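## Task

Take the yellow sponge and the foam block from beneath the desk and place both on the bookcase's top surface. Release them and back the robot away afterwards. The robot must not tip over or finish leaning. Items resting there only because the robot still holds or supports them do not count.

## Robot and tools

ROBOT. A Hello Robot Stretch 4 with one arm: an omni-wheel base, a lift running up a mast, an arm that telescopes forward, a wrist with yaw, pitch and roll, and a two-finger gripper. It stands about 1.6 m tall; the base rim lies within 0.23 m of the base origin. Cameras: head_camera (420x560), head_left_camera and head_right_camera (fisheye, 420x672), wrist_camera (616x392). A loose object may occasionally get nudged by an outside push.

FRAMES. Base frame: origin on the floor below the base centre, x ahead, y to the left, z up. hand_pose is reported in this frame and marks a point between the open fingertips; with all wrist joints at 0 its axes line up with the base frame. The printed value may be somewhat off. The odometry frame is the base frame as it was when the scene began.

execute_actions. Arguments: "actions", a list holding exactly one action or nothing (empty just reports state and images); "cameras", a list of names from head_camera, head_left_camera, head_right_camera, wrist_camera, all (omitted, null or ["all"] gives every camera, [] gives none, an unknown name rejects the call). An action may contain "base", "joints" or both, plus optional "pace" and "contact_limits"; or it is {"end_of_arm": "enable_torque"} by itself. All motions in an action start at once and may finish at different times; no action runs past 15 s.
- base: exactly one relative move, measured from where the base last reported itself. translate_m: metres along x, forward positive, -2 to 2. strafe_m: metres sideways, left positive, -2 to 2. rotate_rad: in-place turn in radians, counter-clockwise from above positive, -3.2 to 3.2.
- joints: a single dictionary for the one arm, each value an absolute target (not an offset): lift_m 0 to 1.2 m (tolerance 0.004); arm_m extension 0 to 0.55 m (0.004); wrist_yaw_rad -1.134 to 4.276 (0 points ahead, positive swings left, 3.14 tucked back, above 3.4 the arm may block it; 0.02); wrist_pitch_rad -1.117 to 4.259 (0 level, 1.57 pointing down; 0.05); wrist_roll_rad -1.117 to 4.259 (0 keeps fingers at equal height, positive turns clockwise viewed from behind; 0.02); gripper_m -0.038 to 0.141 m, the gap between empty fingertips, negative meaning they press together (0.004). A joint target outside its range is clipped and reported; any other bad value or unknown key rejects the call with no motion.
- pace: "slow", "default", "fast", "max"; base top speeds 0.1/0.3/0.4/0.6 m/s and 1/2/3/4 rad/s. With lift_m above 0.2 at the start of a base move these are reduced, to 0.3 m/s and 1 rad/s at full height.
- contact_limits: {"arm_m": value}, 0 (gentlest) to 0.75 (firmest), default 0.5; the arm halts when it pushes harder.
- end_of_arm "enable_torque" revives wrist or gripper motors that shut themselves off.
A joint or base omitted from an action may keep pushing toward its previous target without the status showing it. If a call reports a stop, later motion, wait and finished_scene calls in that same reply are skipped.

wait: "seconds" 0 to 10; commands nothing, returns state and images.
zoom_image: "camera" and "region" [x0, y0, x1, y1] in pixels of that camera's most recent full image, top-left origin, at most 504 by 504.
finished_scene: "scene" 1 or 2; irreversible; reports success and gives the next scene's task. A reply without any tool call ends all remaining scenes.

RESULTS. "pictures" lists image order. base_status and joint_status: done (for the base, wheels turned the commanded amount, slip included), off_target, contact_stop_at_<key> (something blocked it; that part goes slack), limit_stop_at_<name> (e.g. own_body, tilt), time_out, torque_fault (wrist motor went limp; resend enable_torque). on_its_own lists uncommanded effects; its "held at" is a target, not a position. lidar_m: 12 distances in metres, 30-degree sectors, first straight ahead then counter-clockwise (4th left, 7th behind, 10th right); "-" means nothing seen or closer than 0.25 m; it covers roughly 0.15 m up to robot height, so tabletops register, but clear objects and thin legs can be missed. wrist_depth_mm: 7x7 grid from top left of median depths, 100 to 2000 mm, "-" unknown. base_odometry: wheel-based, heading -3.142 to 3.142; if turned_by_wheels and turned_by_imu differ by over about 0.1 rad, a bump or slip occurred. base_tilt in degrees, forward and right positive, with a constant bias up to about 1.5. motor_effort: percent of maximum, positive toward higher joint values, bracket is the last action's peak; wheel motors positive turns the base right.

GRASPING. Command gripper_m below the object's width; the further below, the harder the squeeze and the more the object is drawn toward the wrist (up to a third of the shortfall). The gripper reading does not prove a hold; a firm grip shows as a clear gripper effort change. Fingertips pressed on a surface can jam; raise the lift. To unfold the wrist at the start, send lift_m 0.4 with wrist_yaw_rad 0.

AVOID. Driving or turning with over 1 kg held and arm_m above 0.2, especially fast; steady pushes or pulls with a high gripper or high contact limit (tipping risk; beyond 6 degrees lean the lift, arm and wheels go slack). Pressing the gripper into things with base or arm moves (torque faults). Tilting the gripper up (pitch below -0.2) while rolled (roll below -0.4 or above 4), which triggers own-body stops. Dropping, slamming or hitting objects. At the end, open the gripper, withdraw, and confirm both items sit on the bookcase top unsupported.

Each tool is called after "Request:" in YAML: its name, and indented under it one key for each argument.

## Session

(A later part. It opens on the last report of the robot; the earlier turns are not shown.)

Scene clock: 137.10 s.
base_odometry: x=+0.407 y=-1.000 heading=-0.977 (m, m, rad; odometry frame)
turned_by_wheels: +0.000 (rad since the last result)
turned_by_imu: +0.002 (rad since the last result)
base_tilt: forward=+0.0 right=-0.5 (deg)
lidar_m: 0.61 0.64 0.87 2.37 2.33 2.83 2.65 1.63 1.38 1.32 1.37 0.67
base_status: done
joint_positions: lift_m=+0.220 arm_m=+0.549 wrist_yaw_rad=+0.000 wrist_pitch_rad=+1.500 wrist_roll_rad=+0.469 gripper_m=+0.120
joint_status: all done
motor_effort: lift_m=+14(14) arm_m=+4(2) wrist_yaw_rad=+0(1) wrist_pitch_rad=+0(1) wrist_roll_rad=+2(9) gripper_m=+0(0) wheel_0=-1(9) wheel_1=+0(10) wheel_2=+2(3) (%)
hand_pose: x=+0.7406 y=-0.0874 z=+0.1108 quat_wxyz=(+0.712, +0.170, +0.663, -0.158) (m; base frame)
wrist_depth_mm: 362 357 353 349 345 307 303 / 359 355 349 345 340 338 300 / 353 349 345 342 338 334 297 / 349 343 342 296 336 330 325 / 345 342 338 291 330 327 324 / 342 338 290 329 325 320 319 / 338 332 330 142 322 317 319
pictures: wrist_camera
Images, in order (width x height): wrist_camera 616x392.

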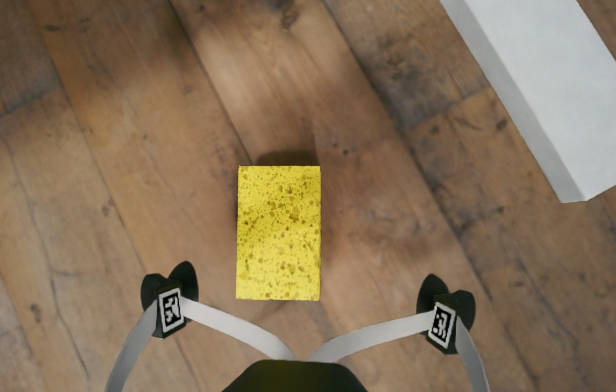

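Request:
execute_actions:
  actions:
    - {"base":{"translate_m":0.032},"joints":{"lift_m":0.125}}
  cameras: ["wrist_camera"]

Request:
execute_actions:
  actions:
    - {"joints":{"gripper_m":0.0}}
  cameras: []

Request:
execute_actions:
  actions:
    - {"base":{"translate_m":-0.6},"joints":{"lift_m":0.25,"arm_m":0.18}}
  cameras: ["wrist_camera"]

Request:
execute_actions:
  actions:
    - {"base":{"rotate_rad":-1.571},"joints":{"lift_m":1.2,"wrist_roll_rad":0,"wrist_pitch_rad":0.6}}

Scene clock: 150.03 s.
base_odometry: x=+0.425 y=-1.027 heading=-0.977 (m, m, rad; odometry frame)
turned_by_wheels: +0.000 (rad since the last result)
turned_by_imu: +0.002 (rad since the last result)
base_tilt: forward=-0.1 right=-0.6 (deg)
lidar_m: 0.60 0.62 0.82 2.35 2.32 2.85 2.70 1.61 1.38 1.32 1.38 0.64
base_status: done
joint_positions: lift_m=+0.126 arm_m=+0.549 wrist_yaw_rad=-0.001 wrist_pitch_rad=+1.502 wrist_roll_rad=+0.470 gripper_m=+0.120
joint_status: all done
motor_effort: lift_m=+8(13) arm_m=+4(4) wrist_yaw_rad=+2(2) wrist_pitch_rad=-7(6) wrist_roll_rad=+1(2) gripper_m=-1(1) wheel_0=+2(7) wheel_1=+2(8) wheel_2=-1(8) (%)
hand_pose: x=+0.7399 y=-0.0874 z=+0.0162 quat_wxyz=(+0.711, +0.170, +0.664, -0.159) (m; base frame)
wrist_depth_mm: 265 264 259 256 253 252 240 / 263 259 256 252 251 248 245 / 259 256 253 250 247 245 242 / 256 253 250 247 245 241 240 / 253 250 228 200 242 239 236 / 250 246 199 198 239 235 235 / 247 244 241 144 236 232 232
pictures: wrist_camera
Images, in order (width x height): wrist_camera 616x392.

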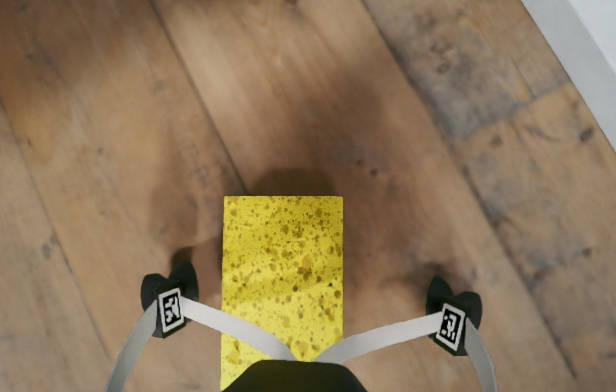

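Scene clock: 152.10 s.
base_odometry: x=+0.425 y=-1.027 heading=-0.978 (m, m, rad; odometry frame)
turned_by_wheels: -0.001 (rad since the last result)
turned_by_imu: +0.000 (rad since the last result)
base_tilt: forward=-0.2 right=-0.5 (deg)
lidar_m: 0.59 0.61 0.81 2.36 2.33 2.87 2.70 1.62 1.37 1.31 1.37 0.65
base_status: not commanded
joint_positions: lift_m=+0.125 arm_m=+0.549 wrist_yaw_rad=+0.000 wrist_pitch_rad=+1.501 wrist_roll_rad=+0.470 gripper_m=+0.001
joint_status: all done
motor_effort: lift_m=+13(13) arm_m=+4(4) wrist_yaw_rad=+2(10) wrist_pitch_rad=-2(20) wrist_roll_rad=+1(1) gripper_m=-22(20) wheel_0=-1(3) wheel_1=+0(2) wheel_2=-2(5) (%)
hand_pose: x=+0.7404 y=-0.0874 z=+0.0158 quat_wxyz=(+0.711, +0.170, +0.663, -0.159) (m; base frame)
wrist_depth_mm: 262 258 254 251 249 246 240 / 257 254 252 249 246 243 240 / 254 252 249 246 243 240 238 / 252 249 246 242 240 237 236 / 249 246 243 185 236 236 233 / 246 243 182 182 183 232 230 / 243 239 236 180 182 160 229
pictures: none
No camera images: the call's "cameras" was empty. Leave "cameras" out to get every camera's image.

Scene clock: 155.60 s.
base_odometry: x=+0.090 y=-0.529 heading=-0.978 (m, m, rad; odometry frame)
turned_by_wheels: +0.000 (rad since the last result)
turned_by_imu: +0.004 (rad since the last result)
base_tilt: forward=+0.0 right=-0.5 (deg)
lidar_m: 1.20 1.23 2.49 2.35 2.04 2.22 2.06 2.07 1.15 1.09 1.42 1.30
base_status: done
joint_positions: lift_m=+0.250 arm_m=+0.181 wrist_yaw_rad=+0.000 wrist_pitch_rad=+1.500 wrist_roll_rad=+0.470 gripper_m=+0.001
joint_status: all done
motor_effort: lift_m=+21(22) arm_m=-4(3) wrist_yaw_rad=+0(3) wrist_pitch_rad=+0(2) wrist_roll_rad=+1(1) gripper_m=-23(23) wheel_0=-1(6) wheel_1=-1(6) wheel_2=-1(9) (%)
hand_pose: x=+0.3719 y=-0.0874 z=+0.1402 quat_wxyz=(+0.711, +0.170, +0.663, -0.159) (m; base frame)
wrist_depth_mm: 397 392 384 382 377 373 368 / 392 387 382 375 373 368 366 / 387 382 377 370 368 366 359 / 379 377 370 368 364 359 357 / 377 373 368 184 357 355 353 / 373 368 182 182 183 351 347 / 368 364 357 180 182 161 345
pictures: wrist_camera
Images, in order (width x height): wrist_camera 616x392.

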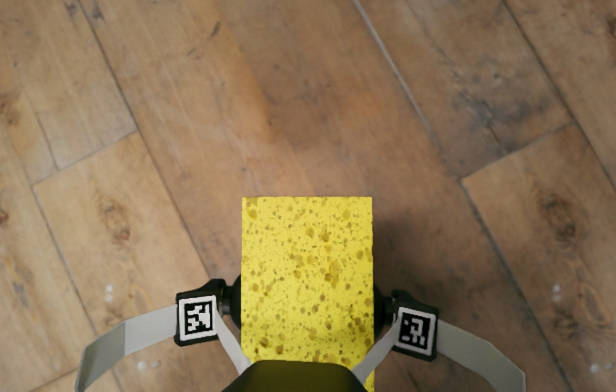

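Scene clock: 160.03 s.
base_odometry: x=+0.090 y=-0.529 heading=-2.548 (m, m, rad; odometry frame)
turned_by_wheels: -1.571 (rad since the last result)
turned_by_imu: -1.564 (rad since the last result)
base_tilt: forward=-0.1 right=-0.6 (deg)
lidar_m: 1.11 1.41 1.26 1.19 1.23 2.47 2.37 2.06 2.22 2.07 2.07 1.15
base_status: done
joint_positions: lift_m=+1.200 arm_m=+0.181 wrist_yaw_rad=+0.000 wrist_pitch_rad=+0.602 wrist_roll_rad=+0.001 gripper_m=+0.001
joint_status: all done
motor_effort: lift_m=+22(18) arm_m=-4(4) wrist_yaw_rad=+0(1) wrist_pitch_rad=-6(8) wrist_roll_rad=-1(6) gripper_m=-20(22) wheel_0=+1(10) wheel_1=+2(5) wheel_2=+0(8) (%)
hand_pose: x=+0.5894 y=-0.0874 z=+1.2145 quat_wxyz=(+0.955, +0.000, +0.296, +0.000) (m; base frame)
wrist_depth_mm: 878 878 878 891 891 891 917 / 931 946 960 960 946 960 931 / 1025 1042 1025 1042 809 798 831 / 1118 1138 1118 1098 1078 1098 1118 / 1255 1255 1229 184 1182 1255 1229 / 1397 1366 182 182 183 1182 1160 / 1464 1397 1397 180 182 160 1229
pictures: head_camera, head_left_camera, head_right_camera, wrist_camera
Images, in order (width x height): head_camera 420x560, head_left_camera 420x672, head_right_camera 420x672, wrist_camera 616x392.

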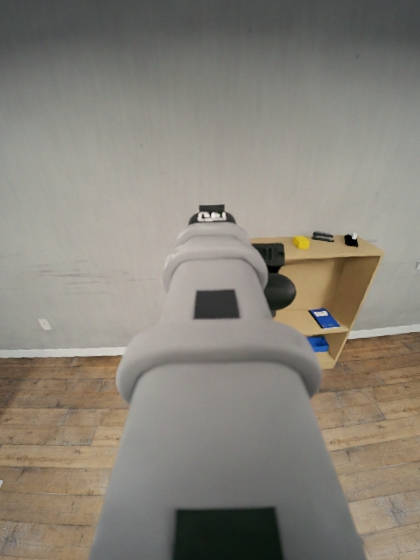

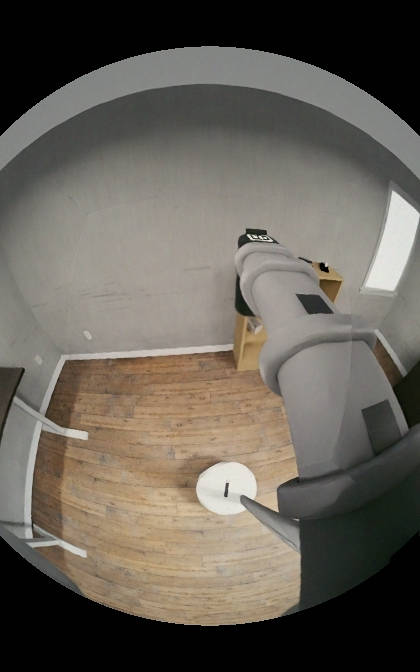

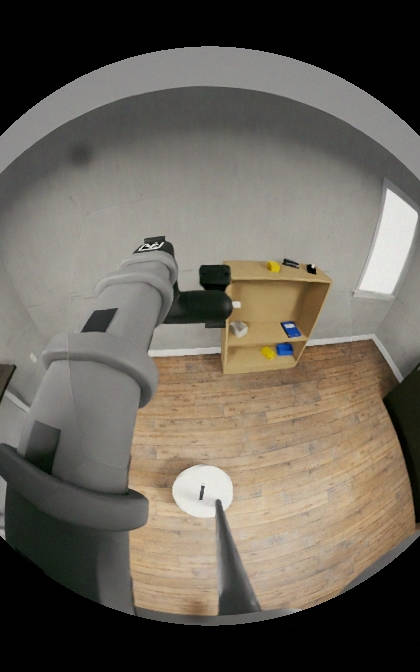

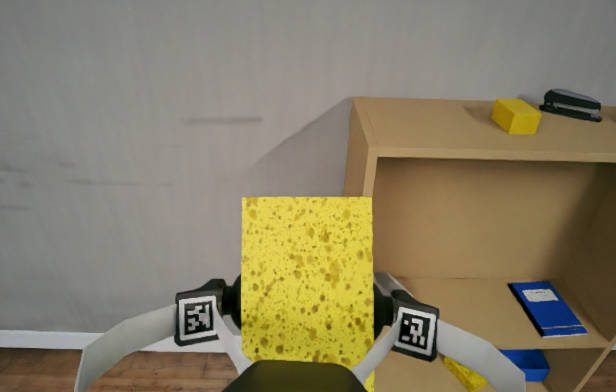

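Request:
execute_actions:
  actions:
    - {"base":{"strafe_m":-0.26},"joints":{"arm_m":0.4,"wrist_pitch_rad":1.1}}
  cameras: []

Request:
execute_actions:
  actions:
    - {"base":{"translate_m":0.478}}
  cameras: ["wrist_camera"]

Request:
execute_actions:
  actions:
    - {"joints":{"wrist_pitch_rad":1.5,"arm_m":0.55},"pace":"slow"}
  cameras: ["wrist_camera"]

Scene clock: 173.63 s.
base_odometry: x=-0.055 y=-0.314 heading=-2.548 (m, m, rad; odometry frame)
turned_by_wheels: +0.000 (rad since the last result)
turned_by_imu: +0.002 (rad since the last result)
base_tilt: forward=+0.0 right=-0.6 (deg)
lidar_m: 1.09 1.42 1.58 1.45 1.50 2.48 2.35 1.95 1.89 1.81 1.86 1.16
base_status: done
joint_positions: lift_m=+1.200 arm_m=+0.399 wrist_yaw_rad=+0.000 wrist_pitch_rad=+1.101 wrist_roll_rad=+0.000 gripper_m=+0.001
joint_status: all done
motor_effort: lift_m=+21(21) arm_m=+4(6) wrist_yaw_rad=+0(2) wrist_pitch_rad=-2(2) wrist_roll_rad=-1(1) gripper_m=-22(23) wheel_0=+0(11) wheel_1=+0(8) wheel_2=+0(0) (%)
hand_pose: x=+0.7008 y=-0.0874 z=+1.1207 quat_wxyz=(+0.852, +0.000, +0.523, +0.000) (m; base frame)
wrist_depth_mm: 866 891 750 842 842 842 854 / 1025 1042 976 991 991 991 917 / 1229 1255 1205 1060 1078 1078 931 / 1464 1464 1464 991 1008 1025 1464 / 1397 1397 1366 184 1336 1366 1397 / 1308 1281 182 182 183 1281 1281 / 1229 1182 1205 180 182 160 1205
pictures: none
No camera images: the call's "cameras" was empty. Leave "cameras" out to get every camera's image.

Scene clock: 176.70 s.
base_odometry: x=-0.452 y=-0.581 heading=-2.548 (m, m, rad; odometry frame)
turned_by_wheels: +0.000 (rad since the last result)
turned_by_imu: -0.001 (rad since the last result)
base_tilt: forward=+0.0 right=-0.4 (deg)
lidar_m: 0.59 0.90 1.24 1.51 1.55 2.05 2.85 2.47 1.91 1.78 0.92 0.63
base_status: done
joint_positions: lift_m=+1.200 arm_m=+0.399 wrist_yaw_rad=+0.000 wrist_pitch_rad=+1.101 wrist_roll_rad=+0.000 gripper_m=+0.001
joint_status: not commanded
motor_effort: lift_m=+21(21) arm_m=+4(4) wrist_yaw_rad=+1(0) wrist_pitch_rad=-3(2) wrist_roll_rad=-1(1) gripper_m=-21(22) wheel_0=+0(6) wheel_1=+1(7) wheel_2=+2(8) (%)
hand_pose: x=+0.7008 y=-0.0874 z=+1.1207 quat_wxyz=(+0.852, +0.000, +0.523, +0.000) (m; base frame)
wrist_depth_mm: 325 325 327 329 329 327 338 / 382 384 373 373 375 373 375 / 462 359 347 349 349 351 351 / 591 327 322 322 324 312 272 / 809 298 296 184 296 293 254 / 1229 279 182 182 183 277 274 / 1205 256 256 180 182 160 262
pictures: wrist_camera
Images, in order (width x height): wrist_camera 616x392.

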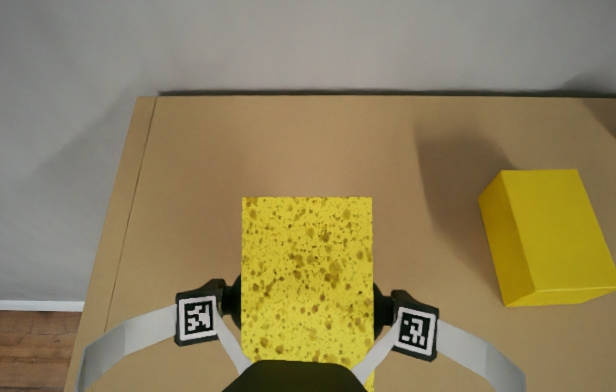

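Scene clock: 179.47 s.
base_odometry: x=-0.452 y=-0.581 heading=-2.548 (m, m, rad; odometry frame)
turned_by_wheels: +0.000 (rad since the last result)
turned_by_imu: +0.001 (rad since the last result)
base_tilt: forward=-0.1 right=-0.5 (deg)
lidar_m: 0.60 0.93 1.23 1.50 1.55 2.06 2.84 2.46 1.89 1.78 0.92 0.65
base_status: not commanded
joint_positions: lift_m=+1.200 arm_m=+0.549 wrist_yaw_rad=+0.000 wrist_pitch_rad=+1.500 wrist_roll_rad=+0.000 gripper_m=+0.001
joint_status: all done
motor_effort: lift_m=+21(21) arm_m=+4(1) wrist_yaw_rad=+0(1) wrist_pitch_rad=-1(1) wrist_roll_rad=-1(1) gripper_m=-22(24) wheel_0=-1(0) wheel_1=+1(1) wheel_2=+2(2) (%)
hand_pose: x=+0.7405 y=-0.0874 z=+1.0902 quat_wxyz=(+0.732, +0.000, +0.682, +0.000) (m; base frame)
wrist_depth_mm: 276 268 267 267 268 267 266 / 368 266 265 264 263 263 262 / 549 263 262 262 260 258 259 / 1205 259 258 258 256 256 255 / 1281 257 255 185 253 253 220 / 1255 253 182 182 183 249 221 / 1281 249 249 180 182 161 245
pictures: wrist_camera
Images, in order (width x height): wrist_camera 616x392.

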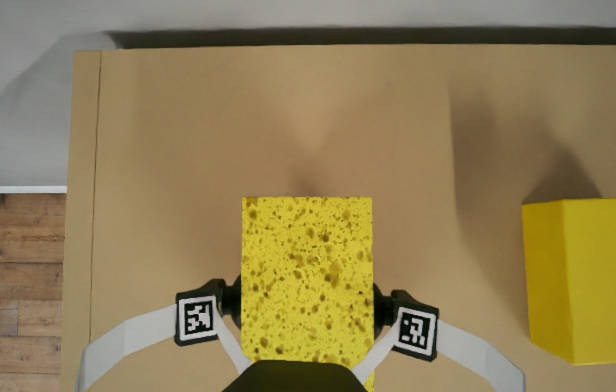

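Request:
execute_actions:
  actions:
    - {"joints":{"lift_m":1.186},"pace":"slow"}
  cameras: []

Request:
execute_actions:
  actions:
    - {"joints":{"gripper_m":0.09}}
  cameras: []

Request:
execute_actions:
  actions:
    - {"joints":{"lift_m":1.2,"wrist_pitch_rad":0.9}}
  cameras: []

Request:
execute_actions:
  actions:
    - {"base":{"translate_m":-0.45},"joints":{"arm_m":0.1,"wrist_pitch_rad":0.5}}
  cameras: ["wrist_camera","head_right_camera"]

Scene clock: 187.37 s.
base_odometry: x=-0.452 y=-0.581 heading=-2.548 (m, m, rad; odometry frame)
turned_by_wheels: +0.000 (rad since the last result)
turned_by_imu: +0.001 (rad since the last result)
base_tilt: forward=-0.1 right=-0.5 (deg)
lidar_m: 0.58 0.94 1.24 1.50 1.56 2.06 2.86 2.45 1.86 1.78 0.92 0.63
base_status: not commanded
joint_positions: lift_m=+1.186 arm_m=+0.549 wrist_yaw_rad=+0.000 wrist_pitch_rad=+1.500 wrist_roll_rad=+0.000 gripper_m=+0.001
joint_status: all done
motor_effort: lift_m=+13(18) arm_m=+4(4) wrist_yaw_rad=+2(1) wrist_pitch_rad=-2(0) wrist_roll_rad=-1(1) gripper_m=-22(22) wheel_0=-1(0) wheel_1=+1(1) wheel_2=+2(1) (%)
hand_pose: x=+0.7405 y=-0.0874 z=+1.0768 quat_wxyz=(+0.732, +0.000, +0.682, +0.000) (m; base frame)
wrist_depth_mm: 276 264 254 254 254 253 253 / 351 253 251 251 250 249 248 / 496 250 248 247 247 245 245 / 603 246 245 244 244 243 242 / 768 243 242 184 240 239 220 / 759 240 182 182 183 236 222 / 239 236 236 180 182 161 233
pictures: none
No camera images: the call's "cameras" was empty. Leave "cameras" out to get every camera's image.

Scene clock: 189.07 s.
base_odometry: x=-0.452 y=-0.581 heading=-2.548 (m, m, rad; odometry frame)
turned_by_wheels: +0.000 (rad since the last result)
turned_by_imu: +0.001 (rad since the last result)
base_tilt: forward=+0.0 right=-0.7 (deg)
lidar_m: 0.59 0.92 1.22 1.50 1.55 2.05 2.86 2.46 1.89 1.79 0.95 0.64
base_status: not commanded
joint_positions: lift_m=+1.186 arm_m=+0.549 wrist_yaw_rad=+0.000 wrist_pitch_rad=+1.501 wrist_roll_rad=+0.000 gripper_m=+0.090
joint_status: all done
motor_effort: lift_m=+14(14) arm_m=+4(4) wrist_yaw_rad=+1(3) wrist_pitch_rad=-2(3) wrist_roll_rad=-1(1) gripper_m=+0(20) wheel_0=+0(1) wheel_1=+1(1) wheel_2=+2(2) (%)
hand_pose: x=+0.7402 y=-0.0874 z=+1.0768 quat_wxyz=(+0.731, +0.000, +0.682, +0.000) (m; base frame)
wrist_depth_mm: 274 262 266 266 256 255 255 / 351 255 255 254 253 252 252 / 539 253 251 251 250 249 248 / 597 250 248 248 247 246 246 / 768 247 245 198 243 243 219 / 759 243 195 195 197 239 220 / 242 238 239 145 236 236 236
pictures: none
No camera images: the call's "cameras" was empty. Leave "cameras" out to get every camera's image.

Scene clock: 189.97 s.
base_odometry: x=-0.452 y=-0.581 heading=-2.548 (m, m, rad; odometry frame)
turned_by_wheels: +0.000 (rad since the last result)
turned_by_imu: +0.000 (rad since the last result)
base_tilt: forward=+0.0 right=-0.5 (deg)
lidar_m: 0.58 0.93 1.23 1.51 1.54 2.07 2.88 2.44 1.88 1.75 0.93 0.65
base_status: not commanded
joint_positions: lift_m=+1.200 arm_m=+0.549 wrist_yaw_rad=+0.000 wrist_pitch_rad=+0.902 wrist_roll_rad=+0.000 gripper_m=+0.090
joint_status: all done
motor_effort: lift_m=+22(18) arm_m=+4(4) wrist_yaw_rad=+1(7) wrist_pitch_rad=-5(20) wrist_roll_rad=-1(1) gripper_m=-2(1) wheel_0=+0(1) wheel_1=+1(1) wheel_2=+1(2) (%)
hand_pose: x=+0.8991 y=-0.0874 z=+1.1516 quat_wxyz=(+0.900, +0.000, +0.436, +0.000) (m; base frame)
wrist_depth_mm: 129 129 130 130 130 131 130 / 146 146 147 147 148 148 147 / 168 168 169 170 170 170 170 / 197 198 199 199 200 201 201 / 240 240 240 241 242 243 245 / 306 290 202 307 212 312 315 / 397 281 286 137 285 283 289
pictures: none
No camera images: the call's "cameras" was empty. Leave "cameras" out to get every camera's image.

Scene clock: 192.93 s.
base_odometry: x=-0.079 y=-0.329 heading=-2.549 (m, m, rad; odometry frame)
turned_by_wheels: +0.000 (rad since the last result)
turned_by_imu: +0.003 (rad since the last result)
base_tilt: forward=+0.0 right=-0.4 (deg)
lidar_m: 1.04 1.36 1.59 1.45 1.52 2.52 2.36 1.99 1.92 1.79 2.00 1.11
base_status: done
joint_positions: lift_m=+1.200 arm_m=+0.101 wrist_yaw_rad=+0.000 wrist_pitch_rad=+0.502 wrist_roll_rad=-0.001 gripper_m=+0.090
joint_status: all done
motor_effort: lift_m=+20(22) arm_m=-4(3) wrist_yaw_rad=+3(7) wrist_pitch_rad=-5(79) wrist_roll_rad=+2(13) gripper_m=-1(1) wheel_0=-2(7) wheel_1=-2(4) wheel_2=-2(9) (%)
hand_pose: x=+0.5244 y=-0.0875 z=+1.2392 quat_wxyz=(+0.969, +0.000, +0.248, +0.000) (m; base frame)
wrist_depth_mm: 917 917 931 946 946 946 946 / 991 991 991 991 991 1008 1008 / 1060 1060 1042 917 991 960 1060 / 1138 1138 1118 1098 1098 1118 854 / 1229 1229 1182 1205 1205 1182 1008 / 1336 1308 202 1255 212 1229 1366 / 1430 1430 1464 137 1098 1118 1499
pictures: head_right_camera, wrist_camera
Images, in order (width x height): head_right_camera 420x672, wrist_camera 616x392.

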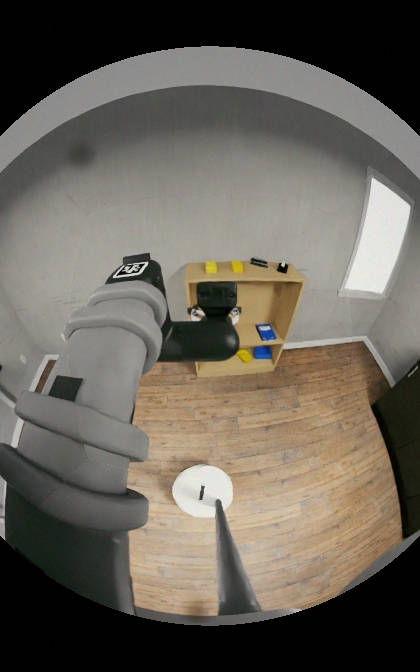

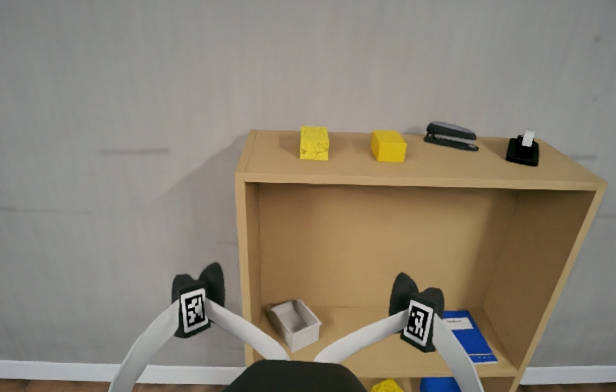

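Request:
finished_scene:
  scene: 2

The scene is finished: the task was done.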